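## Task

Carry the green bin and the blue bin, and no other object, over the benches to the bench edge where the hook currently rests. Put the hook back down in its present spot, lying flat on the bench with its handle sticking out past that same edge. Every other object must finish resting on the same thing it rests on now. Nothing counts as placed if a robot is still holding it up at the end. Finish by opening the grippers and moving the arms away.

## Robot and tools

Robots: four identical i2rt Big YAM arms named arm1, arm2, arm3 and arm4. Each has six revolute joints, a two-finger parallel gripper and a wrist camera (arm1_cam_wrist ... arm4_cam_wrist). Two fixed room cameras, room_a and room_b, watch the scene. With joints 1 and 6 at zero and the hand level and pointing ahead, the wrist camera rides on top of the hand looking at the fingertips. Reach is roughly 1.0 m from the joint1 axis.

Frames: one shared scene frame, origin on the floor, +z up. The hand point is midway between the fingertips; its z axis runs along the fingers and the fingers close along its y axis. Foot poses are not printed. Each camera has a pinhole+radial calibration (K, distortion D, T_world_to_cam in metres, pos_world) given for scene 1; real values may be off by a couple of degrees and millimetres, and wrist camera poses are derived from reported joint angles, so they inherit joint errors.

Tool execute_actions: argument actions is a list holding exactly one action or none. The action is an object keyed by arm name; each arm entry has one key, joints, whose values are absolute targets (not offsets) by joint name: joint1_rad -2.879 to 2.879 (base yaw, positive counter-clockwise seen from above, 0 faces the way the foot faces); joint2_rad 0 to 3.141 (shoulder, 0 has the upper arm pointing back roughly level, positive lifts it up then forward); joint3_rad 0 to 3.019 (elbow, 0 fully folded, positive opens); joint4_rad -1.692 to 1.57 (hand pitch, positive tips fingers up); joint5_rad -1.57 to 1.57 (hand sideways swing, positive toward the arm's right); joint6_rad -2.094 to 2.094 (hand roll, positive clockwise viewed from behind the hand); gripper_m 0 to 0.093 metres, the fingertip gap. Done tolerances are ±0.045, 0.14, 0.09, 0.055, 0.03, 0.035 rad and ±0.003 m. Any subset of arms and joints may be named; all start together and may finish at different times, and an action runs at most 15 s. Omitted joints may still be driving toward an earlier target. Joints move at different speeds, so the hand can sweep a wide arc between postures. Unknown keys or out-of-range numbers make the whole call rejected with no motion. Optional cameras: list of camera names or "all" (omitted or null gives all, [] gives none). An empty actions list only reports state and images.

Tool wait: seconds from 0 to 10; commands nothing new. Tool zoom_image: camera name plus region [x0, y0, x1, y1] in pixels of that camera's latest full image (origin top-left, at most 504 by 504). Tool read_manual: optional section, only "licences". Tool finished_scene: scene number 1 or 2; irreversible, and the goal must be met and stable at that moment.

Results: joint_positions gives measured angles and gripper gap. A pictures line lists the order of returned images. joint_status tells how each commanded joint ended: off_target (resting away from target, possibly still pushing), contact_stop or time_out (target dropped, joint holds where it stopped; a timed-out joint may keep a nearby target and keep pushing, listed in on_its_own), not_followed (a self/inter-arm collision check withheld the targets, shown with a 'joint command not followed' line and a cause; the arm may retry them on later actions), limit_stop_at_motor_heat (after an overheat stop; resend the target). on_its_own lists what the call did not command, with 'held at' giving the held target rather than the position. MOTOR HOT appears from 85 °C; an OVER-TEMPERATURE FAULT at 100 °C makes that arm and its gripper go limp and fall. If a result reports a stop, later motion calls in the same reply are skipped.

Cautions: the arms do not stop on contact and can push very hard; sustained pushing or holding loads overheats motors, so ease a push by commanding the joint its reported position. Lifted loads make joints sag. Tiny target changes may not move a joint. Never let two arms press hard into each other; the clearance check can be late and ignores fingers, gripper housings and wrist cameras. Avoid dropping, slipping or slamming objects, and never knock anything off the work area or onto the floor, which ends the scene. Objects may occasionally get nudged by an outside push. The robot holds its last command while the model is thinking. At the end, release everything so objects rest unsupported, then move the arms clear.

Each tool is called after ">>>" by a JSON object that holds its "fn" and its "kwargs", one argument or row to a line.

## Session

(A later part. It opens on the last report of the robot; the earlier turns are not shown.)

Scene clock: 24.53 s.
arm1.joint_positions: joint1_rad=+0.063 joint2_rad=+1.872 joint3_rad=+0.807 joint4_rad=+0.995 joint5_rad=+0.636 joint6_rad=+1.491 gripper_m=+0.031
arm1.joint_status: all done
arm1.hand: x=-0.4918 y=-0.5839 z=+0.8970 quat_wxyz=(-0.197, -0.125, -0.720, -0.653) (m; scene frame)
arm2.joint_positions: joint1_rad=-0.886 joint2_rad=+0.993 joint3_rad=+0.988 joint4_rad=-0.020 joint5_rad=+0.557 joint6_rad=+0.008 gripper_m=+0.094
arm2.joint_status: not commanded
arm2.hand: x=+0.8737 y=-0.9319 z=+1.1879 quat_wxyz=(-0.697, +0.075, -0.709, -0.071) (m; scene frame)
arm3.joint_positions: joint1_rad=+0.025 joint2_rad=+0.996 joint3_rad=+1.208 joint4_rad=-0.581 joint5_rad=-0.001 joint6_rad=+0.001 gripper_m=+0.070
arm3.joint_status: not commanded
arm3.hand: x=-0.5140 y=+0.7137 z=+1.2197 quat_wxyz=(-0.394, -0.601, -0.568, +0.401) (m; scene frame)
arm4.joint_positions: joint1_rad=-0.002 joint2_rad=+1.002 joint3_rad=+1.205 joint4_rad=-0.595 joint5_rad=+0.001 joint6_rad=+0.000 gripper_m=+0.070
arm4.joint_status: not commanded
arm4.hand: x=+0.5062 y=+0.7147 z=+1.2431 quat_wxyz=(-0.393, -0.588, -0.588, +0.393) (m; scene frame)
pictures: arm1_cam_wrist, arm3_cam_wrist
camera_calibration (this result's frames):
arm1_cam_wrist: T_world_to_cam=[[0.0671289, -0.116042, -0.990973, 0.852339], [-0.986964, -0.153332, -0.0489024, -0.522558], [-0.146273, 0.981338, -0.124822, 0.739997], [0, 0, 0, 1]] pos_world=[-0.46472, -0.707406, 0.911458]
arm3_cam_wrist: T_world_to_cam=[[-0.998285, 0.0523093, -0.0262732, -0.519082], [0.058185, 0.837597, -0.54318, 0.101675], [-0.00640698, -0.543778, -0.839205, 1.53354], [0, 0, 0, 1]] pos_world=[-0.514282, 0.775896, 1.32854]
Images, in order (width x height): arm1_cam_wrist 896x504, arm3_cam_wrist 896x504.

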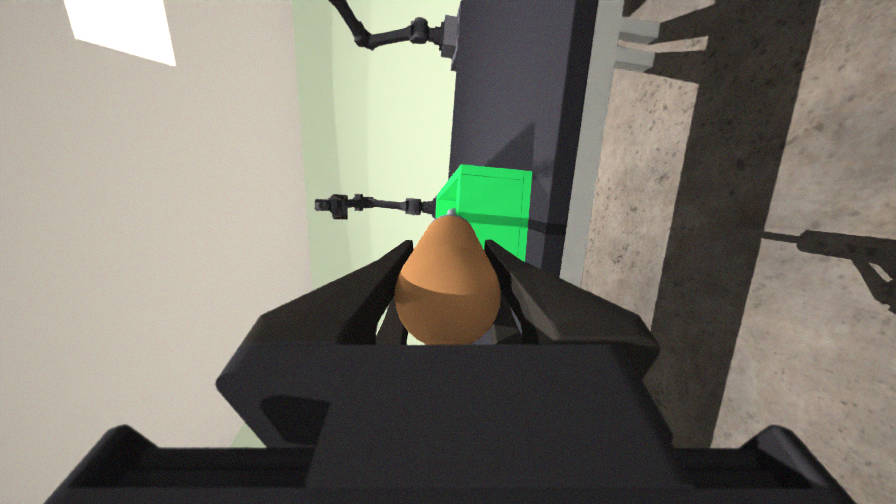

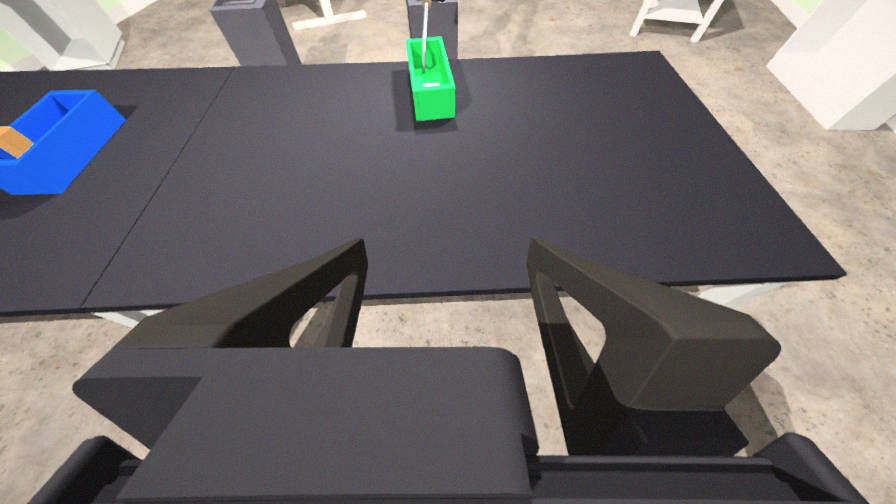

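>>> {"fn": "execute_actions", "kwargs": {
  "actions": [
    {"arm1":{"joints":{"joint2_rad":1.8,"joint3_rad":0.775}}}
  ],
  "cameras": []
}}

>>> {"fn": "execute_actions", "kwargs": {
  "actions": [
    {"arm1":{"joints":{"joint2_rad":1.5,"joint3_rad":0.95,"joint4_rad":0.75}}}
  ],
  "cameras": []
}}

>>> {"fn": "execute_actions", "kwargs": {
  "actions": [
    {"arm1":{"joints":{"joint1_rad":-0.85,"joint5_rad":-0.89,"joint2_rad":2.3,"joint3_rad":2.0,"joint4_rad":0.48}}}
  ],
  "cameras": []
}}

>>> {"fn": "execute_actions", "kwargs": {
  "actions": [
    {"arm1":{"joints":{"joint6_rad":0,"joint2_rad":2.4,"joint4_rad":0.55}}}
  ],
  "cameras": ["arm1_cam_wrist"]
}}

>>> {"fn": "execute_actions", "kwargs": {
  "actions": [
    {"arm1":{"joints":{"joint2_rad":2.6,"joint4_rad":0.7}}}
  ],
  "cameras": ["arm1_cam_wrist"]
}}

Scene clock: 25.53 s.
arm1.joint_positions: joint1_rad=+0.063 joint2_rad=+1.843 joint3_rad=+0.765 joint4_rad=+1.000 joint5_rad=+0.636 joint6_rad=+1.492 gripper_m=+0.031
arm1.joint_status: all done
arm1.hand: x=-0.4893 y=-0.5982 z=+0.8980 quat_wxyz=(-0.198, -0.124, -0.723, -0.650) (m; scene frame)
arm2.joint_positions: joint1_rad=-0.886 joint2_rad=+0.993 joint3_rad=+0.988 joint4_rad=-0.020 joint5_rad=+0.557 joint6_rad=+0.008 gripper_m=+0.094
arm2.joint_status: not commanded
arm2.hand: x=+0.8737 y=-0.9319 z=+1.1879 quat_wxyz=(-0.697, +0.075, -0.709, -0.071) (m; scene frame)
arm3.joint_positions: joint1_rad=+0.025 joint2_rad=+0.996 joint3_rad=+1.208 joint4_rad=-0.581 joint5_rad=-0.001 joint6_rad=+0.001 gripper_m=+0.070
arm3.joint_status: not commanded
arm3.hand: x=-0.5140 y=+0.7137 z=+1.2197 quat_wxyz=(-0.394, -0.601, -0.568, +0.401) (m; scene frame)
arm4.joint_positions: joint1_rad=-0.002 joint2_rad=+1.002 joint3_rad=+1.205 joint4_rad=-0.595 joint5_rad=+0.001 joint6_rad=+0.000 gripper_m=+0.070
arm4.joint_status: not commanded
arm4.hand: x=+0.5062 y=+0.7147 z=+1.2431 quat_wxyz=(-0.393, -0.588, -0.588, +0.393) (m; scene frame)
pictures: none
No camera images: the call's "cameras" was empty. Leave "cameras" out to get every camera's image.

Scene clock: 26.93 s.
arm1.joint_positions: joint1_rad=+0.063 joint2_rad=+1.535 joint3_rad=+0.899 joint4_rad=+0.724 joint5_rad=+0.638 joint6_rad=+1.482 gripper_m=+0.031
arm1.joint_status: all done
arm1.hand: x=-0.4904 y=-0.5827 z=+1.0764 quat_wxyz=(-0.181, -0.147, -0.671, -0.704) (m; scene frame)
arm2.joint_positions: joint1_rad=-0.886 joint2_rad=+0.993 joint3_rad=+0.988 joint4_rad=-0.020 joint5_rad=+0.557 joint6_rad=+0.008 gripper_m=+0.094
arm2.joint_status: not commanded
arm2.hand: x=+0.8737 y=-0.9319 z=+1.1879 quat_wxyz=(-0.697, +0.075, -0.709, -0.071) (m; scene frame)
arm3.joint_positions: joint1_rad=+0.025 joint2_rad=+0.996 joint3_rad=+1.208 joint4_rad=-0.581 joint5_rad=-0.001 joint6_rad=+0.001 gripper_m=+0.070
arm3.joint_status: not commanded
arm3.hand: x=-0.5140 y=+0.7137 z=+1.2197 quat_wxyz=(-0.394, -0.601, -0.568, +0.401) (m; scene frame)
arm4.joint_positions: joint1_rad=-0.002 joint2_rad=+1.002 joint3_rad=+1.205 joint4_rad=-0.595 joint5_rad=+0.001 joint6_rad=+0.000 gripper_m=+0.070
arm4.joint_status: not commanded
arm4.hand: x=+0.5062 y=+0.7147 z=+1.2431 quat_wxyz=(-0.393, -0.588, -0.588, +0.393) (m; scene frame)
pictures: none
No camera images: the call's "cameras" was empty. Leave "cameras" out to get every camera's image.

Scene clock: 29.30 s.
arm1.joint_positions: joint1_rad=-0.855 joint2_rad=+2.359 joint3_rad=+1.929 joint4_rad=+0.455 joint5_rad=-0.891 joint6_rad=+1.486 gripper_m=+0.031
arm1.joint_status: all done
arm1.hand: x=-0.0001 y=-0.4593 z=+0.9640 quat_wxyz=(+0.018, +0.086, -0.700, -0.709) (m; scene frame)
arm2.joint_positions: joint1_rad=-0.886 joint2_rad=+0.993 joint3_rad=+0.988 joint4_rad=-0.020 joint5_rad=+0.557 joint6_rad=+0.008 gripper_m=+0.094
arm2.joint_status: not commanded
arm2.hand: x=+0.8737 y=-0.9319 z=+1.1879 quat_wxyz=(-0.697, +0.075, -0.709, -0.071) (m; scene frame)
arm3.joint_positions: joint1_rad=+0.025 joint2_rad=+0.996 joint3_rad=+1.208 joint4_rad=-0.581 joint5_rad=-0.001 joint6_rad=+0.001 gripper_m=+0.070
arm3.joint_status: not commanded
arm3.hand: x=-0.5140 y=+0.7137 z=+1.2197 quat_wxyz=(-0.394, -0.601, -0.568, +0.401) (m; scene frame)
arm4.joint_positions: joint1_rad=-0.002 joint2_rad=+1.002 joint3_rad=+1.205 joint4_rad=-0.595 joint5_rad=+0.001 joint6_rad=+0.000 gripper_m=+0.070
arm4.joint_status: not commanded
arm4.hand: x=+0.5062 y=+0.7147 z=+1.2431 quat_wxyz=(-0.393, -0.588, -0.588, +0.393) (m; scene frame)
pictures: none
No camera images: the call's "cameras" was empty. Leave "cameras" out to get every camera's image.

Scene clock: 31.40 s.
arm1.joint_positions: joint1_rad=-0.849 joint2_rad=+2.441 joint3_rad=+1.941 joint4_rad=+0.530 joint5_rad=-0.894 joint6_rad=+0.011 gripper_m=+0.031
arm1.joint_status: all done
arm1.hand: x=-0.0017 y=-0.4537 z=+0.9144 quat_wxyz=(-0.463, +0.536, -0.457, -0.538) (m; scene frame)
arm2.joint_positions: joint1_rad=-0.886 joint2_rad=+0.993 joint3_rad=+0.988 joint4_rad=-0.020 joint5_rad=+0.557 joint6_rad=+0.008 gripper_m=+0.094
arm2.joint_status: not commanded
arm2.hand: x=+0.8737 y=-0.9319 z=+1.1879 quat_wxyz=(-0.697, +0.075, -0.709, -0.071) (m; scene frame)
arm3.joint_positions: joint1_rad=+0.025 joint2_rad=+0.996 joint3_rad=+1.208 joint4_rad=-0.581 joint5_rad=-0.001 joint6_rad=+0.001 gripper_m=+0.070
arm3.joint_status: not commanded
arm3.hand: x=-0.5140 y=+0.7137 z=+1.2197 quat_wxyz=(-0.394, -0.601, -0.568, +0.401) (m; scene frame)
arm4.joint_positions: joint1_rad=-0.002 joint2_rad=+1.002 joint3_rad=+1.205 joint4_rad=-0.595 joint5_rad=+0.001 joint6_rad=+0.000 gripper_m=+0.070
arm4.joint_status: not commanded
arm4.hand: x=+0.5062 y=+0.7147 z=+1.2431 quat_wxyz=(-0.393, -0.588, -0.588, +0.393) (m; scene frame)
pictures: arm1_cam_wrist
camera_calibration (this result's frames):
arm1_cam_wrist: T_world_to_cam=[[0.988705, 0.14981, -0.00432097, 0.0718431], [0.0816226, -0.56242, -0.822813, 0.505891], [-0.125696, 0.813167, -0.568295, 1.0153], [0, 0, 0, 1]] pos_world=[0.015295, -0.551847, 0.993553]
Images, in order (width x height): arm1_cam_wrist 896x504.

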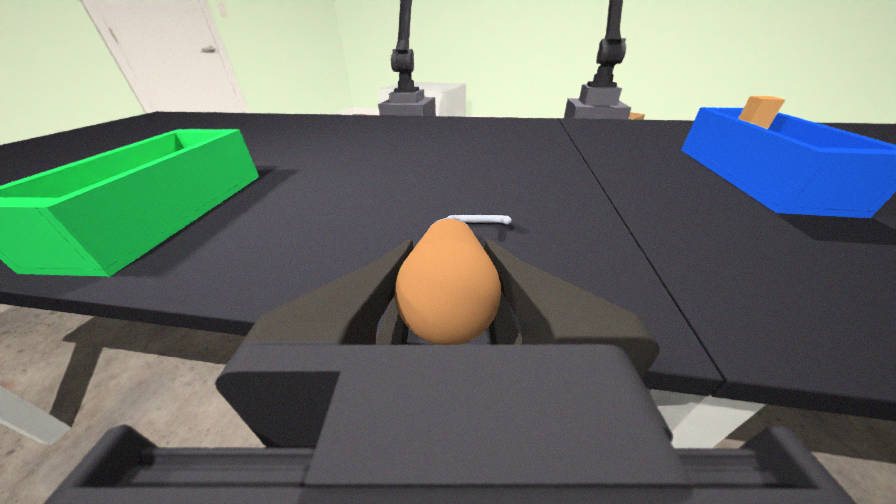

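Scene clock: 32.50 s.
arm1.joint_positions: joint1_rad=-0.849 joint2_rad=+2.630 joint3_rad=+1.956 joint4_rad=+0.684 joint5_rad=-0.888 joint6_rad=-0.008 gripper_m=+0.031
arm1.joint_status: all done
arm1.hand: x=-0.0058 y=-0.4599 z=+0.7895 quat_wxyz=(-0.463, +0.539, -0.460, -0.532) (m; scene frame)
arm2.joint_positions: joint1_rad=-0.886 joint2_rad=+0.993 joint3_rad=+0.988 joint4_rad=-0.020 joint5_rad=+0.557 joint6_rad=+0.008 gripper_m=+0.094
arm2.joint_status: not commanded
arm2.hand: x=+0.8737 y=-0.9319 z=+1.1879 quat_wxyz=(-0.697, +0.075, -0.709, -0.071) (m; scene frame)
arm3.joint_positions: joint1_rad=+0.025 joint2_rad=+0.996 joint3_rad=+1.208 joint4_rad=-0.581 joint5_rad=-0.001 joint6_rad=+0.001 gripper_m=+0.070
arm3.joint_status: not commanded
arm3.hand: x=-0.5140 y=+0.7137 z=+1.2197 quat_wxyz=(-0.394, -0.601, -0.568, +0.401) (m; scene frame)
arm4.joint_positions: joint1_rad=-0.002 joint2_rad=+1.002 joint3_rad=+1.205 joint4_rad=-0.595 joint5_rad=+0.001 joint6_rad=+0.000 gripper_m=+0.070
arm4.joint_status: not commanded
arm4.hand: x=+0.5062 y=+0.7147 z=+1.2431 quat_wxyz=(-0.393, -0.588, -0.588, +0.393) (m; scene frame)
pictures: arm1_cam_wrist
camera_calibration (this result's frames):
arm1_cam_wrist: T_world_to_cam=[[0.989685, 0.143263, -0.000237285, 0.070024], [0.0826798, -0.572519, -0.815712, 0.389724], [-0.116997, 0.807278, -0.578458, 0.954266], [0, 0, 0, 1]] pos_world=[0.0101222, -0.557266, 0.869922]
Images, in order (width x height): arm1_cam_wrist 896x504.

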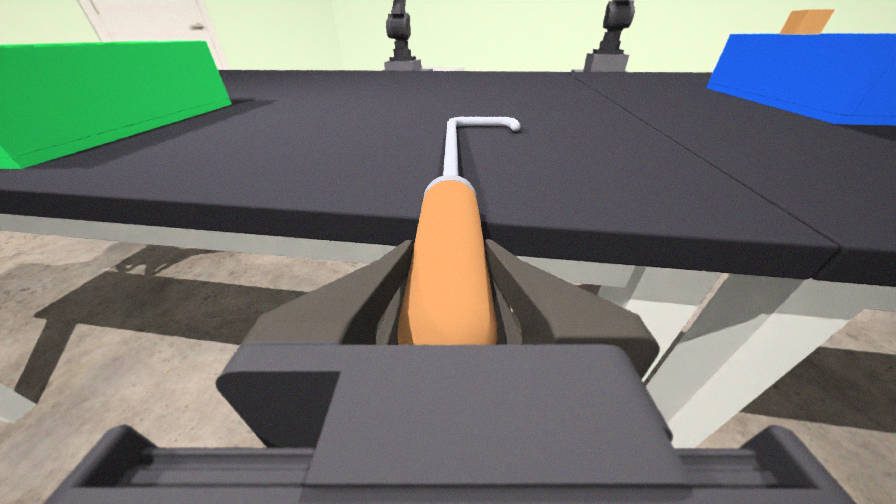

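>>> {"fn": "execute_actions", "kwargs": {
  "actions": [
    {"arm1":{"joints":{"gripper_m":0.093}},"arm2":{"joints":{"joint1_rad":-0.2}}}
  ],
  "cameras": []
}}

>>> {"fn": "execute_actions", "kwargs": {
  "actions": [
    {"arm1":{"joints":{"joint2_rad":2.3}}}
  ],
  "cameras": []
}}

>>> {"fn": "execute_actions", "kwargs": {
  "actions": [
    {"arm1":{"joints":{"joint1_rad":0.1,"joint2_rad":1.0,"joint3_rad":1.0,"joint4_rad":0}}}
  ],
  "cameras": []
}}

>>> {"fn": "execute_actions", "kwargs": {
  "actions": [
    {"arm2":{"joints":{"joint1_rad":0.585,"joint2_rad":2.3,"joint3_rad":1.77,"joint4_rad":0.77}}}
  ],
  "cameras": []
}}

>>> {"fn": "execute_actions", "kwargs": {
  "actions": [
    {"arm2":{"joints":{"joint2_rad":2.47}}}
  ],
  "cameras": ["arm2_cam_wrist"]
}}

Scene clock: 34.03 s.
arm1.joint_positions: joint1_rad=-0.849 joint2_rad=+2.630 joint3_rad=+1.956 joint4_rad=+0.684 joint5_rad=-0.888 joint6_rad=-0.007 gripper_m=+0.093
arm1.joint_status: all done
arm1.hand: x=-0.0058 y=-0.4599 z=+0.7895 quat_wxyz=(-0.462, +0.539, -0.460, -0.533) (m; scene frame)
arm2.joint_positions: joint1_rad=-0.205 joint2_rad=+0.993 joint3_rad=+0.988 joint4_rad=-0.020 joint5_rad=+0.559 joint6_rad=+0.007 gripper_m=+0.094
arm2.joint_status: all done
arm2.hand: x=+0.6189 y=-0.7352 z=+1.1872 quat_wxyz=(-0.634, +0.308, -0.644, -0.297) (m; scene frame)
arm3.joint_positions: joint1_rad=+0.025 joint2_rad=+0.996 joint3_rad=+1.208 joint4_rad=-0.581 joint5_rad=-0.001 joint6_rad=+0.001 gripper_m=+0.070
arm3.joint_status: not commanded
arm3.hand: x=-0.5140 y=+0.7137 z=+1.2197 quat_wxyz=(-0.394, -0.601, -0.568, +0.401) (m; scene frame)
arm4.joint_positions: joint1_rad=-0.002 joint2_rad=+1.002 joint3_rad=+1.205 joint4_rad=-0.595 joint5_rad=+0.001 joint6_rad=+0.000 gripper_m=+0.070
arm4.joint_status: not commanded
arm4.hand: x=+0.5062 y=+0.7147 z=+1.2431 quat_wxyz=(-0.393, -0.588, -0.588, +0.393) (m; scene frame)
pictures: none
No camera images: the call's "cameras" was empty. Leave "cameras" out to get every camera's image.

Scene clock: 35.83 s.
arm1.joint_positions: joint1_rad=-0.849 joint2_rad=+2.311 joint3_rad=+1.988 joint4_rad=+0.695 joint5_rad=-0.888 joint6_rad=-0.007 gripper_m=+0.093
arm1.joint_status: all done
arm1.hand: x=-0.0086 y=-0.4613 z=+1.0791 quat_wxyz=(-0.582, +0.533, -0.326, -0.520) (m; scene frame)
arm2.joint_positions: joint1_rad=-0.205 joint2_rad=+0.993 joint3_rad=+0.988 joint4_rad=-0.020 joint5_rad=+0.559 joint6_rad=+0.007 gripper_m=+0.094
arm2.joint_status: not commanded
arm2.hand: x=+0.6189 y=-0.7352 z=+1.1872 quat_wxyz=(-0.634, +0.308, -0.644, -0.297) (m; scene frame)
arm3.joint_positions: joint1_rad=+0.025 joint2_rad=+0.996 joint3_rad=+1.208 joint4_rad=-0.581 joint5_rad=-0.001 joint6_rad=+0.001 gripper_m=+0.070
arm3.joint_status: not commanded
arm3.hand: x=-0.5140 y=+0.7137 z=+1.2197 quat_wxyz=(-0.394, -0.601, -0.568, +0.401) (m; scene frame)
arm4.joint_positions: joint1_rad=-0.002 joint2_rad=+1.002 joint3_rad=+1.205 joint4_rad=-0.595 joint5_rad=+0.001 joint6_rad=+0.000 gripper_m=+0.070
arm4.joint_status: not commanded
arm4.hand: x=+0.5062 y=+0.7147 z=+1.2431 quat_wxyz=(-0.393, -0.588, -0.588, +0.393) (m; scene frame)
pictures: none
No camera images: the call's "cameras" was empty. Leave "cameras" out to get every camera's image.

Scene clock: 37.60 s.
arm1.joint_positions: joint1_rad=+0.094 joint2_rad=+0.997 joint3_rad=+0.996 joint4_rad=+0.009 joint5_rad=-0.893 joint6_rad=-0.003 gripper_m=+0.093
arm1.joint_status: all done
arm1.hand: x=-0.7077 y=-0.7830 z=+1.2638 quat_wxyz=(-0.165, +0.686, -0.167, -0.689) (m; scene frame)
arm2.joint_positions: joint1_rad=-0.205 joint2_rad=+0.993 joint3_rad=+0.988 joint4_rad=-0.020 joint5_rad=+0.559 joint6_rad=+0.007 gripper_m=+0.094
arm2.joint_status: not commanded
arm2.hand: x=+0.6189 y=-0.7352 z=+1.1872 quat_wxyz=(-0.634, +0.308, -0.644, -0.297) (m; scene frame)
arm3.joint_positions: joint1_rad=+0.025 joint2_rad=+0.996 joint3_rad=+1.208 joint4_rad=-0.581 joint5_rad=-0.001 joint6_rad=+0.001 gripper_m=+0.070
arm3.joint_status: not commanded
arm3.hand: x=-0.5140 y=+0.7137 z=+1.2197 quat_wxyz=(-0.394, -0.601, -0.568, +0.401) (m; scene frame)
arm4.joint_positions: joint1_rad=-0.002 joint2_rad=+1.002 joint3_rad=+1.205 joint4_rad=-0.595 joint5_rad=+0.001 joint6_rad=+0.000 gripper_m=+0.070
arm4.joint_status: not commanded
arm4.hand: x=+0.5062 y=+0.7147 z=+1.2431 quat_wxyz=(-0.393, -0.588, -0.588, +0.393) (m; scene frame)
pictures: none
No camera images: the call's "cameras" was empty. Leave "cameras" out to get every camera's image.

Scene clock: 39.83 s.
arm1.joint_positions: joint1_rad=+0.094 joint2_rad=+0.997 joint3_rad=+0.996 joint4_rad=+0.009 joint5_rad=-0.893 joint6_rad=-0.003 gripper_m=+0.093
arm1.joint_status: not commanded
arm1.hand: x=-0.7077 y=-0.7830 z=+1.2638 quat_wxyz=(-0.165, +0.686, -0.167, -0.689) (m; scene frame)
arm2.joint_positions: joint1_rad=+0.593 joint2_rad=+2.280 joint3_rad=+1.724 joint4_rad=+0.755 joint5_rad=+0.559 joint6_rad=+0.007 gripper_m=+0.094
arm2.joint_status: all done
arm2.hand: x=+0.0058 y=-0.4629 z=+0.9232 quat_wxyz=(-0.480, +0.455, -0.457, -0.595) (m; scene frame)
arm3.joint_positions: joint1_rad=+0.025 joint2_rad=+0.996 joint3_rad=+1.208 joint4_rad=-0.581 joint5_rad=-0.001 joint6_rad=+0.001 gripper_m=+0.070
arm3.joint_status: not commanded
arm3.hand: x=-0.5140 y=+0.7137 z=+1.2197 quat_wxyz=(-0.394, -0.601, -0.568, +0.401) (m; scene frame)
arm4.joint_positions: joint1_rad=-0.002 joint2_rad=+1.002 joint3_rad=+1.205 joint4_rad=-0.595 joint5_rad=+0.001 joint6_rad=+0.000 gripper_m=+0.070
arm4.joint_status: not commanded
arm4.hand: x=+0.5062 y=+0.7147 z=+1.2431 quat_wxyz=(-0.393, -0.588, -0.588, +0.393) (m; scene frame)
pictures: none
No camera images: the call's "cameras" was empty. Leave "cameras" out to get every camera's image.

Scene clock: 41.17 s.
arm1.joint_positions: joint1_rad=+0.094 joint2_rad=+0.997 joint3_rad=+0.996 joint4_rad=+0.009 joint5_rad=-0.893 joint6_rad=-0.003 gripper_m=+0.093
arm1.joint_status: not commanded
arm1.hand: x=-0.7077 y=-0.7830 z=+1.2638 quat_wxyz=(-0.165, +0.686, -0.167, -0.689) (m; scene frame)
arm2.joint_positions: joint1_rad=+0.593 joint2_rad=+2.465 joint3_rad=+1.740 joint4_rad=+0.759 joint5_rad=+0.559 joint6_rad=+0.007 gripper_m=+0.094
arm2.joint_status: all done
arm2.hand: x=+0.0031 y=-0.4587 z=+0.7765 quat_wxyz=(-0.472, +0.514, -0.470, -0.540) (m; scene frame)
arm3.joint_positions: joint1_rad=+0.025 joint2_rad=+0.996 joint3_rad=+1.208 joint4_rad=-0.581 joint5_rad=-0.001 joint6_rad=+0.001 gripper_m=+0.070
arm3.joint_status: not commanded
arm3.hand: x=-0.5140 y=+0.7137 z=+1.2197 quat_wxyz=(-0.394, -0.601, -0.568, +0.401) (m; scene frame)
arm4.joint_positions: joint1_rad=-0.002 joint2_rad=+1.002 joint3_rad=+1.205 joint4_rad=-0.595 joint5_rad=+0.001 joint6_rad=+0.000 gripper_m=+0.070
arm4.joint_status: not commanded
arm4.hand: x=+0.5062 y=+0.7147 z=+1.2431 quat_wxyz=(-0.393, -0.588, -0.588, +0.393) (m; scene frame)
pictures: arm2_cam_wrist
camera_calibration (this result's frames):
arm2_cam_wrist: T_world_to_cam=[[0.992003, 0.122767, -0.0292804, 0.0746622], [0.0452632, -0.562621, -0.825475, 0.383079], [-0.117815, 0.817549, -0.563679, 0.933846], [0, 0, 0, 1]] pos_world=[0.0186166, -0.557102, 0.844797]
Images, in order (width x height): arm2_cam_wrist 896x504.

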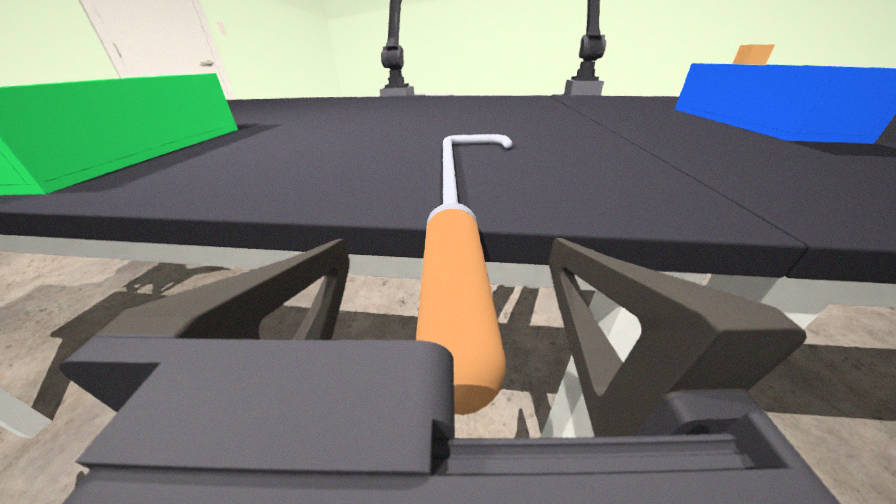

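Slightly high; lower ~1.5 cm, grip, lift+roll.

>>> {"fn": "execute_actions", "kwargs": {
  "actions": [
    {"arm2":{"joints":{"joint2_rad":2.51}}}
  ],
  "cameras": []
}}

>>> {"fn": "execute_actions", "kwargs": {
  "actions": [
    {"arm2":{"joints":{"gripper_m":0}}}
  ],
  "cameras": ["arm2_cam_wrist"]
}}

>>> {"fn": "execute_actions", "kwargs": {
  "actions": [
    {"arm2":{"joints":{"joint2_rad":2.08,"joint4_rad":0.42,"joint6_rad":1.5}}}
  ],
  "cameras": ["arm2_cam_wrist"]
}}

Scene clock: 42.13 s.
arm1.joint_positions: joint1_rad=+0.094 joint2_rad=+0.997 joint3_rad=+0.996 joint4_rad=+0.009 joint5_rad=-0.893 joint6_rad=-0.003 gripper_m=+0.093
arm1.joint_status: not commanded
arm1.hand: x=-0.7077 y=-0.7830 z=+1.2638 quat_wxyz=(-0.165, +0.686, -0.167, -0.689) (m; scene frame)
arm2.joint_positions: joint1_rad=+0.593 joint2_rad=+2.472 joint3_rad=+1.740 joint4_rad=+0.759 joint5_rad=+0.559 joint6_rad=+0.007 gripper_m=+0.094
arm2.joint_status: all done
arm2.hand: x=+0.0034 y=-0.4590 z=+0.7707 quat_wxyz=(-0.472, +0.517, -0.470, -0.538) (m; scene frame)
arm3.joint_positions: joint1_rad=+0.025 joint2_rad=+0.996 joint3_rad=+1.208 joint4_rad=-0.581 joint5_rad=-0.001 joint6_rad=+0.001 gripper_m=+0.070
arm3.joint_status: not commanded
arm3.hand: x=-0.5140 y=+0.7137 z=+1.2197 quat_wxyz=(-0.394, -0.601, -0.568, +0.401) (m; scene frame)
arm4.joint_positions: joint1_rad=-0.002 joint2_rad=+1.002 joint3_rad=+1.205 joint4_rad=-0.595 joint5_rad=+0.001 joint6_rad=+0.000 gripper_m=+0.070
arm4.joint_status: not commanded
arm4.hand: x=+0.5062 y=+0.7147 z=+1.2431 quat_wxyz=(-0.393, -0.588, -0.588, +0.393) (m; scene frame)
pictures: none
No camera images: the call's "cameras" was empty. Leave "cameras" out to get every camera's image.

Scene clock: 42.87 s.
arm1.joint_positions: joint1_rad=+0.094 joint2_rad=+0.997 joint3_rad=+0.996 joint4_rad=+0.009 joint5_rad=-0.893 joint6_rad=-0.003 gripper_m=+0.093
arm1.joint_status: not commanded
arm1.hand: x=-0.7077 y=-0.7830 z=+1.2638 quat_wxyz=(-0.165, +0.686, -0.167, -0.689) (m; scene frame)
arm2.joint_positions: joint1_rad=+0.593 joint2_rad=+2.472 joint3_rad=+1.740 joint4_rad=+0.759 joint5_rad=+0.560 joint6_rad=+0.005 gripper_m=+0.030
arm2.joint_status: gripper_m off_target (ended at +0.030, target +0.000)
arm2.hand: x=+0.0035 y=-0.4590 z=+0.7704 quat_wxyz=(-0.473, +0.517, -0.470, -0.537) (m; scene frame)
arm3.joint_positions: joint1_rad=+0.025 joint2_rad=+0.996 joint3_rad=+1.208 joint4_rad=-0.581 joint5_rad=-0.001 joint6_rad=+0.001 gripper_m=+0.070
arm3.joint_status: not commanded
arm3.hand: x=-0.5140 y=+0.7137 z=+1.2197 quat_wxyz=(-0.394, -0.601, -0.568, +0.401) (m; scene frame)
arm4.joint_positions: joint1_rad=-0.002 joint2_rad=+1.002 joint3_rad=+1.205 joint4_rad=-0.595 joint5_rad=+0.001 joint6_rad=+0.000 gripper_m=+0.070
arm4.joint_status: not commanded
arm4.hand: x=+0.5062 y=+0.7147 z=+1.2431 quat_wxyz=(-0.393, -0.588, -0.588, +0.393) (m; scene frame)
pictures: arm2_cam_wrist
camera_calibration (this result's frames):
arm2_cam_wrist: T_world_to_cam=[[0.992275, 0.121791, -0.0236143, 0.06927], [0.0500498, -0.567169, -0.822079, 0.373097], [-0.113515, 0.814547, -0.568883, 0.933354], [0, 0, 0, 1]] pos_world=[0.0185415, -0.557088, 0.83932]
Images, in order (width x height): arm2_cam_wrist 896x504.

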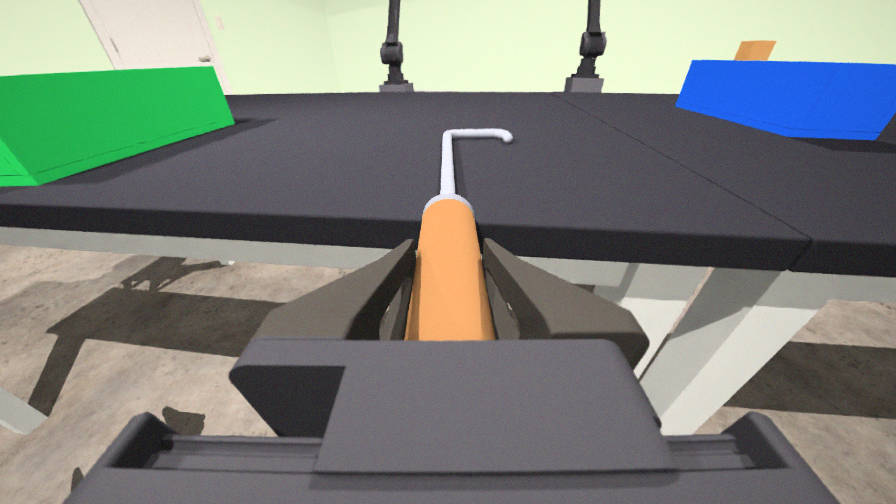

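Scene clock: 46.27 s.
arm1.joint_positions: joint1_rad=+0.094 joint2_rad=+0.997 joint3_rad=+0.996 joint4_rad=+0.009 joint5_rad=-0.893 joint6_rad=-0.003 gripper_m=+0.093
arm1.joint_status: not commanded
arm1.hand: x=-0.7077 y=-0.7830 z=+1.2638 quat_wxyz=(-0.165, +0.686, -0.167, -0.689) (m; scene frame)
arm2.joint_positions: joint1_rad=+0.590 joint2_rad=+2.112 joint3_rad=+1.740 joint4_rad=+0.397 joint5_rad=+0.559 joint6_rad=+1.447 gripper_m=+0.030
arm2.joint_status: joint6_rad time_out (moved +1.442 of +1.495); the others done
arm2.on_its_own: joint6_rad reads +1.447 and still pushes toward +1.500 since a time_out
arm2.hand: x=+0.0132 y=-0.4690 z=+0.9943 quat_wxyz=(-0.002, +0.078, -0.695, -0.715) (m; scene frame)
arm3.joint_positions: joint1_rad=+0.025 joint2_rad=+0.996 joint3_rad=+1.208 joint4_rad=-0.581 joint5_rad=-0.001 joint6_rad=+0.001 gripper_m=+0.070
arm3.joint_status: not commanded
arm3.hand: x=-0.5140 y=+0.7137 z=+1.2197 quat_wxyz=(-0.394, -0.601, -0.568, +0.401) (m; scene frame)
arm4.joint_positions: joint1_rad=-0.002 joint2_rad=+1.002 joint3_rad=+1.205 joint4_rad=-0.595 joint5_rad=+0.001 joint6_rad=+0.000 gripper_m=+0.070
arm4.joint_status: not commanded
arm4.hand: x=+0.5062 y=+0.7147 z=+1.2431 quat_wxyz=(-0.393, -0.588, -0.588, +0.393) (m; scene frame)
pictures: arm2_cam_wrist
camera_calibration (this result's frames):
arm2_cam_wrist: T_world_to_cam=[[0.101674, 0.0430835, -0.993884, 1.00581], [-0.734012, -0.671098, -0.10418, -0.201192], [-0.671483, 0.740115, -0.0366094, 0.513127], [0, 0, 0, 1]] pos_world=[0.0946139, -0.558127, 0.997482]
Images, in order (width x height): arm2_cam_wrist 896x504.

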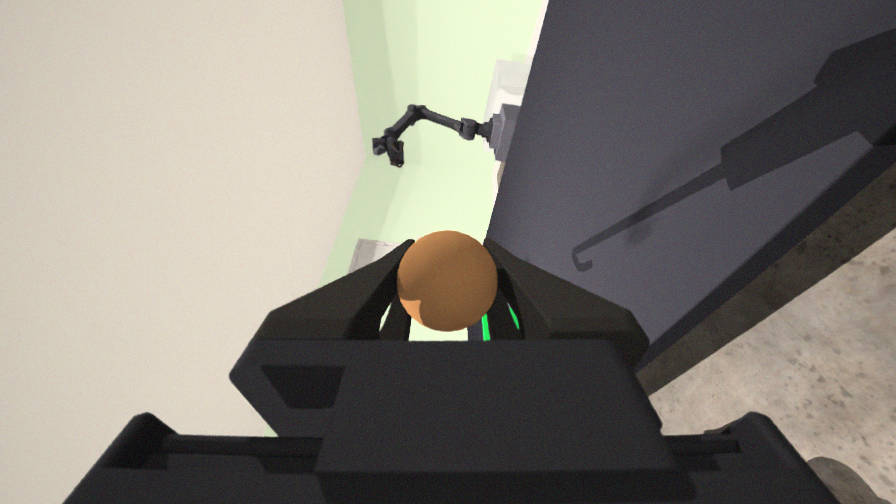

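>>> {"fn": "execute_actions", "kwargs": {
  "actions": [
    {"arm2":{"joints":{"joint1_rad":0.03,"joint5_rad":0.83,"joint2_rad":2.15,"joint3_rad":2.0,"joint4_rad":0.3}}}
  ],
  "cameras": ["arm4_cam_wrist"]
}}

Scene clock: 49.07 s.
arm1.joint_positions: joint1_rad=+0.094 joint2_rad=+0.997 joint3_rad=+0.996 joint4_rad=+0.009 joint5_rad=-0.893 joint6_rad=-0.003 gripper_m=+0.093
arm1.joint_status: not commanded
arm1.hand: x=-0.7077 y=-0.7830 z=+1.2638 quat_wxyz=(-0.165, +0.686, -0.167, -0.689) (m; scene frame)
arm2.joint_positions: joint1_rad=+0.030 joint2_rad=+2.198 joint3_rad=+1.909 joint4_rad=+0.278 joint5_rad=+0.829 joint6_rad=+1.452 gripper_m=+0.030
arm2.joint_status: joint3_rad time_out (moved +0.169 of +0.260); the others done
arm2.on_its_own: joint3_rad reads +1.909 and still pushes toward +2.000 since a time_out; joint6_rad reads +1.452 and still pushes toward +1.500 since a time_out
arm2.hand: x=+0.5027 y=-0.3290 z=+0.9959 quat_wxyz=(-0.291, -0.207, -0.678, -0.643) (m; scene frame)
arm3.joint_positions: joint1_rad=+0.025 joint2_rad=+0.996 joint3_rad=+1.208 joint4_rad=-0.581 joint5_rad=-0.001 joint6_rad=+0.001 gripper_m=+0.070
arm3.joint_status: not commanded
arm3.hand: x=-0.5140 y=+0.7137 z=+1.2197 quat_wxyz=(-0.394, -0.601, -0.568, +0.401) (m; scene frame)
arm4.joint_positions: joint1_rad=-0.002 joint2_rad=+1.002 joint3_rad=+1.205 joint4_rad=-0.595 joint5_rad=+0.001 joint6_rad=+0.000 gripper_m=+0.070
arm4.joint_status: not commanded
arm4.hand: x=+0.5062 y=+0.7147 z=+1.2431 quat_wxyz=(-0.393, -0.588, -0.588, +0.393) (m; scene frame)
pictures: arm4_cam_wrist
camera_calibration (this result's frames):
arm4_cam_wrist: T_world_to_cam=[[-0.999998, 0.00167765, 0.000899736, 0.503605], [0.000946084, 0.848093, -0.529846, 0.0544958], [-0.00165196, -0.529844, -0.848094, 1.56246], [0, 0, 0, 1]] pos_world=[0.506134, 0.780797, 1.35353]
Images, in order (width x height): arm4_cam_wrist 896x504.

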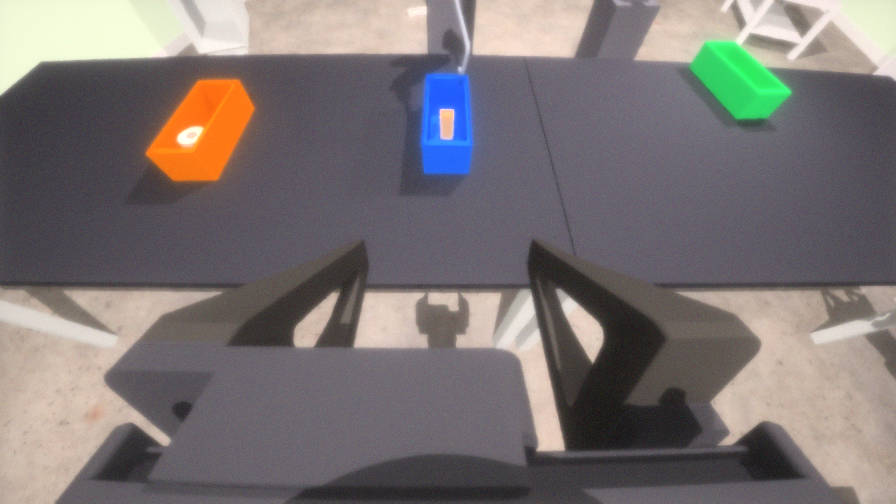

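>>> {"fn": "execute_actions", "kwargs": {
  "actions": [
    {"arm2":{"joints":{"joint5_rad":0.92}}}
  ],
  "cameras": []
}}

>>> {"fn": "execute_actions", "kwargs": {
  "actions": [
    {"arm2":{"joints":{"joint2_rad":2.3,"joint3_rad":1.95,"joint4_rad":0.44}}}
  ],
  "cameras": ["arm4_cam_wrist","room_b","arm2_cam_wrist"]
}}

Scene clock: 50.47 s.
arm1.joint_positions: joint1_rad=+0.094 joint2_rad=+0.997 joint3_rad=+0.996 joint4_rad=+0.009 joint5_rad=-0.893 joint6_rad=-0.003 gripper_m=+0.093
arm1.joint_status: not commanded
arm1.hand: x=-0.7077 y=-0.7830 z=+1.2638 quat_wxyz=(-0.165, +0.686, -0.167, -0.689) (m; scene frame)
arm2.joint_positions: joint1_rad=+0.030 joint2_rad=+2.198 joint3_rad=+1.909 joint4_rad=+0.278 joint5_rad=+0.919 joint6_rad=+1.452 gripper_m=+0.030
arm2.joint_status: all done
arm2.on_its_own: joint3_rad reads +1.909 and still pushes toward +2.000 since a time_out; joint6_rad reads +1.452 and still pushes toward +1.500 since a time_out
arm2.hand: x=+0.5139 y=-0.3397 z=+0.9960 quat_wxyz=(-0.320, -0.237, -0.667, -0.630) (m; scene frame)
arm3.joint_positions: joint1_rad=+0.025 joint2_rad=+0.996 joint3_rad=+1.208 joint4_rad=-0.581 joint5_rad=-0.001 joint6_rad=+0.001 gripper_m=+0.070
arm3.joint_status: not commanded
arm3.hand: x=-0.5140 y=+0.7137 z=+1.2197 quat_wxyz=(-0.394, -0.601, -0.568, +0.401) (m; scene frame)
arm4.joint_positions: joint1_rad=-0.002 joint2_rad=+1.002 joint3_rad=+1.205 joint4_rad=-0.595 joint5_rad=+0.001 joint6_rad=+0.000 gripper_m=+0.070
arm4.joint_status: not commanded
arm4.hand: x=+0.5062 y=+0.7147 z=+1.2431 quat_wxyz=(-0.393, -0.588, -0.588, +0.393) (m; scene frame)
pictures: none
No camera images: the call's "cameras" was empty. Leave "cameras" out to get every camera's image.

Scene clock: 51.73 s.
arm1.joint_positions: joint1_rad=+0.094 joint2_rad=+0.997 joint3_rad=+0.996 joint4_rad=+0.009 joint5_rad=-0.893 joint6_rad=-0.003 gripper_m=+0.093
arm1.joint_status: not commanded
arm1.hand: x=-0.7077 y=-0.7830 z=+1.2638 quat_wxyz=(-0.165, +0.686, -0.167, -0.689) (m; scene frame)
arm2.joint_positions: joint1_rad=+0.030 joint2_rad=+2.346 joint3_rad=+1.909 joint4_rad=+0.397 joint5_rad=+0.919 joint6_rad=+1.463 gripper_m=+0.030
arm2.joint_status: all done
arm2.on_its_own: joint6_rad reads +1.463 and still pushes toward +1.500 since a time_out
arm2.hand: x=+0.5125 y=-0.3235 z=+0.8941 quat_wxyz=(-0.321, -0.235, -0.675, -0.622) (m; scene frame)
arm3.joint_positions: joint1_rad=+0.025 joint2_rad=+0.996 joint3_rad=+1.208 joint4_rad=-0.581 joint5_rad=-0.001 joint6_rad=+0.001 gripper_m=+0.070
arm3.joint_status: not commanded
arm3.hand: x=-0.5140 y=+0.7137 z=+1.2197 quat_wxyz=(-0.394, -0.601, -0.568, +0.401) (m; scene frame)
arm4.joint_positions: joint1_rad=-0.002 joint2_rad=+1.002 joint3_rad=+1.205 joint4_rad=-0.595 joint5_rad=+0.001 joint6_rad=+0.000 gripper_m=+0.070
arm4.joint_status: not commanded
arm4.hand: x=+0.5062 y=+0.7147 z=+1.2431 quat_wxyz=(-0.393, -0.588, -0.588, +0.393) (m; scene frame)
pictures: arm2_cam_wrist, arm4_cam_wrist, room_b
camera_calibration (this result's frames):
arm2_cam_wrist: T_world_to_cam=[[0.0831525, -0.103648, -0.991132, 0.808685], [-0.979755, 0.173256, -0.100316, 0.648147], [0.182117, 0.979408, -0.0871424, 0.422255], [0, 0, 0, 1]] pos_world=[0.49088, -0.442037, 0.90333]
arm4_cam_wrist: T_world_to_cam=[[-0.999998, 0.00167765, 0.000899736, 0.503605], [0.000946084, 0.848093, -0.529846, 0.0544958], [-0.00165196, -0.529844, -0.848094, 1.56246], [0, 0, 0, 1]] pos_world=[0.506134, 0.780797, 1.35353]
Images, in order (width x height): arm2_cam_wrist 896x504, arm4_cam_wrist 896x504, room_b 896x504.

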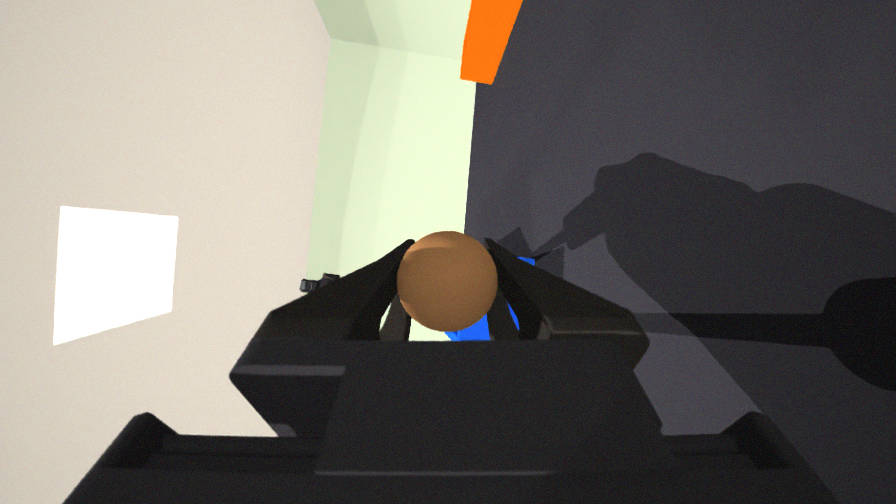

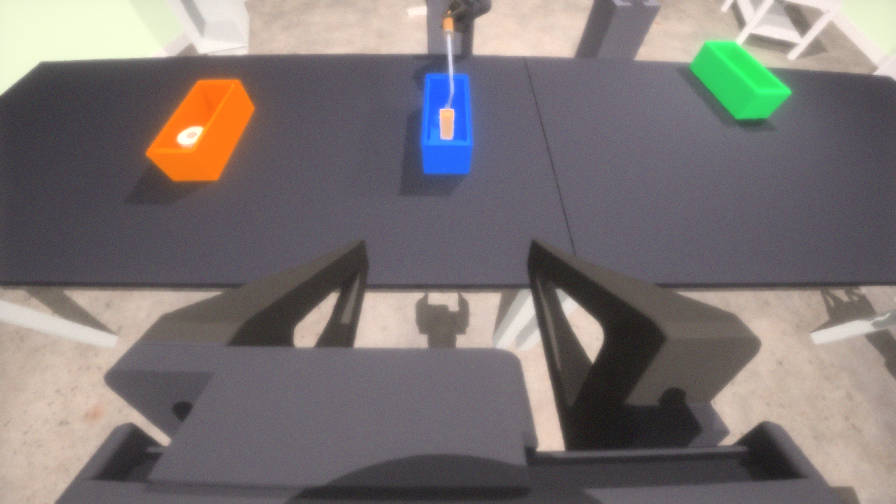

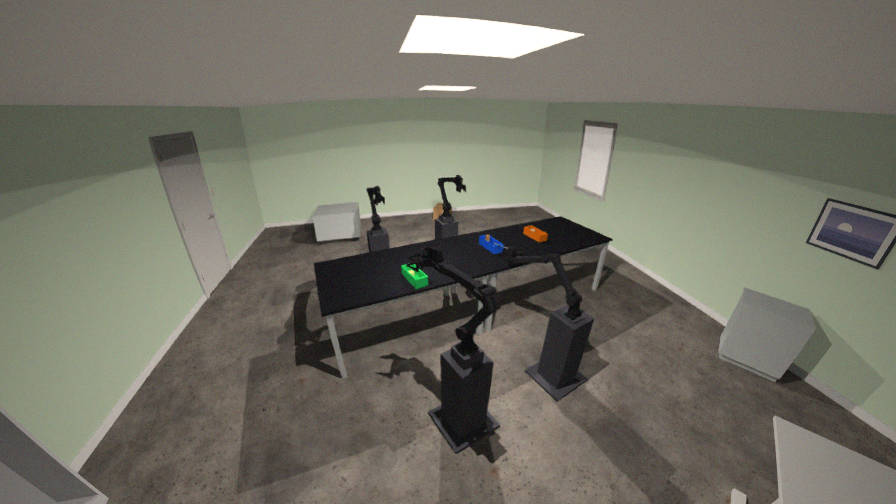

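>>> {"fn": "execute_actions", "kwargs": {
  "actions": [
    {"arm2":{"joints":{"joint2_rad":2.17,"joint3_rad":1.7,"joint4_rad":0.5}}}
  ],
  "cameras": []
}}

>>> {"fn": "execute_actions", "kwargs": {
  "actions": [
    {"arm2":{"joints":{"joint2_rad":2.06,"joint3_rad":1.47,"joint4_rad":0.6}}}
  ],
  "cameras": []
}}

>>> {"fn": "execute_actions", "kwargs": {
  "actions": [
    {"arm2":{"joints":{"joint2_rad":1.96,"joint3_rad":1.27,"joint4_rad":0.7}}}
  ],
  "cameras": []
}}

>>> {"fn": "execute_actions", "kwargs": {
  "actions": [
    {"arm2":{"joints":{"joint2_rad":1.86,"joint3_rad":1.1,"joint4_rad":0.77}}}
  ],
  "cameras": []
}}

>>> {"fn": "execute_actions", "kwargs": {
  "actions": [
    {"arm2":{"joints":{"joint2_rad":1.77,"joint3_rad":0.94,"joint4_rad":0.82}}}
  ],
  "cameras": ["arm4_cam_wrist"]
}}

Scene clock: 53.10 s.
arm1.joint_positions: joint1_rad=+0.094 joint2_rad=+0.997 joint3_rad=+0.996 joint4_rad=+0.009 joint5_rad=-0.893 joint6_rad=-0.003 gripper_m=+0.093
arm1.joint_status: not commanded
arm1.hand: x=-0.7077 y=-0.7830 z=+1.2638 quat_wxyz=(-0.165, +0.686, -0.167, -0.689) (m; scene frame)
arm2.joint_positions: joint1_rad=+0.030 joint2_rad=+2.194 joint3_rad=+1.693 joint4_rad=+0.450 joint5_rad=+0.918 joint6_rad=+1.461 gripper_m=+0.030
arm2.joint_status: all done
arm2.on_its_own: joint6_rad reads +1.461 and still pushes toward +1.500 since a time_out
arm2.hand: x=+0.5176 y=-0.3716 z=+0.9153 quat_wxyz=(-0.323, -0.232, -0.678, -0.618) (m; scene frame)
arm3.joint_positions: joint1_rad=+0.025 joint2_rad=+0.996 joint3_rad=+1.208 joint4_rad=-0.581 joint5_rad=-0.001 joint6_rad=+0.001 gripper_m=+0.070
arm3.joint_status: not commanded
arm3.hand: x=-0.5140 y=+0.7137 z=+1.2197 quat_wxyz=(-0.394, -0.601, -0.568, +0.401) (m; scene frame)
arm4.joint_positions: joint1_rad=-0.002 joint2_rad=+1.002 joint3_rad=+1.205 joint4_rad=-0.595 joint5_rad=+0.001 joint6_rad=+0.000 gripper_m=+0.070
arm4.joint_status: not commanded
arm4.hand: x=+0.5062 y=+0.7147 z=+1.2431 quat_wxyz=(-0.393, -0.588, -0.588, +0.393) (m; scene frame)
pictures: none
No camera images: the call's "cameras" was empty. Leave "cameras" out to get every camera's image.

Scene clock: 54.03 s.
arm1.joint_positions: joint1_rad=+0.094 joint2_rad=+0.997 joint3_rad=+0.996 joint4_rad=+0.009 joint5_rad=-0.893 joint6_rad=-0.003 gripper_m=+0.093
arm1.joint_status: not commanded
arm1.hand: x=-0.7077 y=-0.7830 z=+1.2638 quat_wxyz=(-0.165, +0.686, -0.167, -0.689) (m; scene frame)
arm2.joint_positions: joint1_rad=+0.030 joint2_rad=+2.092 joint3_rad=+1.467 joint4_rad=+0.552 joint5_rad=+0.918 joint6_rad=+1.468 gripper_m=+0.030
arm2.joint_status: all done
arm2.hand: x=+0.5235 y=-0.4256 z=+0.8984 quat_wxyz=(-0.324, -0.230, -0.684, -0.612) (m; scene frame)
arm3.joint_positions: joint1_rad=+0.025 joint2_rad=+0.996 joint3_rad=+1.208 joint4_rad=-0.581 joint5_rad=-0.001 joint6_rad=+0.001 gripper_m=+0.070
arm3.joint_status: not commanded
arm3.hand: x=-0.5140 y=+0.7137 z=+1.2197 quat_wxyz=(-0.394, -0.601, -0.568, +0.401) (m; scene frame)
arm4.joint_positions: joint1_rad=-0.002 joint2_rad=+1.002 joint3_rad=+1.205 joint4_rad=-0.595 joint5_rad=+0.001 joint6_rad=+0.000 gripper_m=+0.070
arm4.joint_status: not commanded
arm4.hand: x=+0.5062 y=+0.7147 z=+1.2431 quat_wxyz=(-0.393, -0.588, -0.588, +0.393) (m; scene frame)
pictures: none
No camera images: the call's "cameras" was empty. Leave "cameras" out to get every camera's image.

Scene clock: 54.90 s.
arm1.joint_positions: joint1_rad=+0.094 joint2_rad=+0.997 joint3_rad=+0.996 joint4_rad=+0.009 joint5_rad=-0.893 joint6_rad=-0.003 gripper_m=+0.093
arm1.joint_status: not commanded
arm1.hand: x=-0.7077 y=-0.7830 z=+1.2638 quat_wxyz=(-0.165, +0.686, -0.167, -0.689) (m; scene frame)
arm2.joint_positions: joint1_rad=+0.030 joint2_rad=+1.990 joint3_rad=+1.271 joint4_rad=+0.654 joint5_rad=+0.918 joint6_rad=+1.468 gripper_m=+0.030
arm2.joint_status: all done
arm2.hand: x=+0.5293 y=-0.4788 z=+0.8952 quat_wxyz=(-0.323, -0.231, -0.682, -0.615) (m; scene frame)
arm3.joint_positions: joint1_rad=+0.025 joint2_rad=+0.996 joint3_rad=+1.208 joint4_rad=-0.581 joint5_rad=-0.001 joint6_rad=+0.001 gripper_m=+0.070
arm3.joint_status: not commanded
arm3.hand: x=-0.5140 y=+0.7137 z=+1.2197 quat_wxyz=(-0.394, -0.601, -0.568, +0.401) (m; scene frame)
arm4.joint_positions: joint1_rad=-0.002 joint2_rad=+1.002 joint3_rad=+1.205 joint4_rad=-0.595 joint5_rad=+0.001 joint6_rad=+0.000 gripper_m=+0.070
arm4.joint_status: not commanded
arm4.hand: x=+0.5062 y=+0.7147 z=+1.2431 quat_wxyz=(-0.393, -0.588, -0.588, +0.393) (m; scene frame)
pictures: none
No camera images: the call's "cameras" was empty. Leave "cameras" out to get every camera's image.

Scene clock: 55.73 s.
arm1.joint_positions: joint1_rad=+0.094 joint2_rad=+0.997 joint3_rad=+0.996 joint4_rad=+0.009 joint5_rad=-0.893 joint6_rad=-0.003 gripper_m=+0.093
arm1.joint_status: not commanded
arm1.hand: x=-0.7077 y=-0.7830 z=+1.2638 quat_wxyz=(-0.165, +0.686, -0.167, -0.689) (m; scene frame)
arm2.joint_positions: joint1_rad=+0.030 joint2_rad=+1.887 joint3_rad=+1.098 joint4_rad=+0.721 joint5_rad=+0.918 joint6_rad=+1.468 gripper_m=+0.030
arm2.joint_status: all done
arm2.hand: x=+0.5350 y=-0.5307 z=+0.8960 quat_wxyz=(-0.323, -0.231, -0.682, -0.614) (m; scene frame)
arm3.joint_positions: joint1_rad=+0.025 joint2_rad=+0.996 joint3_rad=+1.208 joint4_rad=-0.581 joint5_rad=-0.001 joint6_rad=+0.001 gripper_m=+0.070
arm3.joint_status: not commanded
arm3.hand: x=-0.5140 y=+0.7137 z=+1.2197 quat_wxyz=(-0.394, -0.601, -0.568, +0.401) (m; scene frame)
arm4.joint_positions: joint1_rad=-0.002 joint2_rad=+1.002 joint3_rad=+1.205 joint4_rad=-0.595 joint5_rad=+0.001 joint6_rad=+0.000 gripper_m=+0.070
arm4.joint_status: not commanded
arm4.hand: x=+0.5062 y=+0.7147 z=+1.2431 quat_wxyz=(-0.393, -0.588, -0.588, +0.393) (m; scene frame)
pictures: none
No camera images: the call's "cameras" was empty. Leave "cameras" out to get every camera's image.

Scene clock: 56.53 s.
arm1.joint_positions: joint1_rad=+0.094 joint2_rad=+0.997 joint3_rad=+0.996 joint4_rad=+0.009 joint5_rad=-0.893 joint6_rad=-0.003 gripper_m=+0.093
arm1.joint_status: not commanded
arm1.hand: x=-0.7077 y=-0.7830 z=+1.2638 quat_wxyz=(-0.165, +0.686, -0.167, -0.689) (m; scene frame)
arm2.joint_positions: joint1_rad=+0.030 joint2_rad=+1.789 joint3_rad=+0.940 joint4_rad=+0.777 joint5_rad=+0.918 joint6_rad=+1.469 gripper_m=+0.030
arm2.joint_status: all done
arm2.hand: x=+0.5404 y=-0.5811 z=+0.8955 quat_wxyz=(-0.323, -0.230, -0.683, -0.613) (m; scene frame)
arm3.joint_positions: joint1_rad=+0.025 joint2_rad=+0.996 joint3_rad=+1.208 joint4_rad=-0.581 joint5_rad=-0.001 joint6_rad=+0.001 gripper_m=+0.070
arm3.joint_status: not commanded
arm3.hand: x=-0.5140 y=+0.7137 z=+1.2197 quat_wxyz=(-0.394, -0.601, -0.568, +0.401) (m; scene frame)
arm4.joint_positions: joint1_rad=-0.002 joint2_rad=+1.002 joint3_rad=+1.205 joint4_rad=-0.595 joint5_rad=+0.001 joint6_rad=+0.000 gripper_m=+0.070
arm4.joint_status: not commanded
arm4.hand: x=+0.5062 y=+0.7147 z=+1.2431 quat_wxyz=(-0.393, -0.588, -0.588, +0.393) (m; scene frame)
pictures: arm4_cam_wrist
camera_calibration (this result's frames):
arm4_cam_wrist: T_world_to_cam=[[-0.999998, 0.00167765, 0.000899736, 0.503605], [0.000946084, 0.848093, -0.529846, 0.0544958], [-0.00165196, -0.529844, -0.848094, 1.56246], [0, 0, 0, 1]] pos_world=[0.506134, 0.780797, 1.35353]
Images, in order (width x height): arm4_cam_wrist 896x504.

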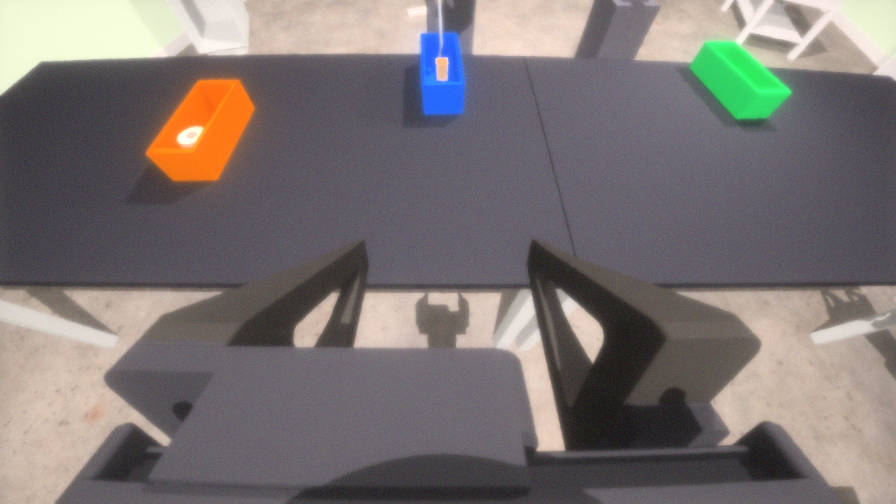

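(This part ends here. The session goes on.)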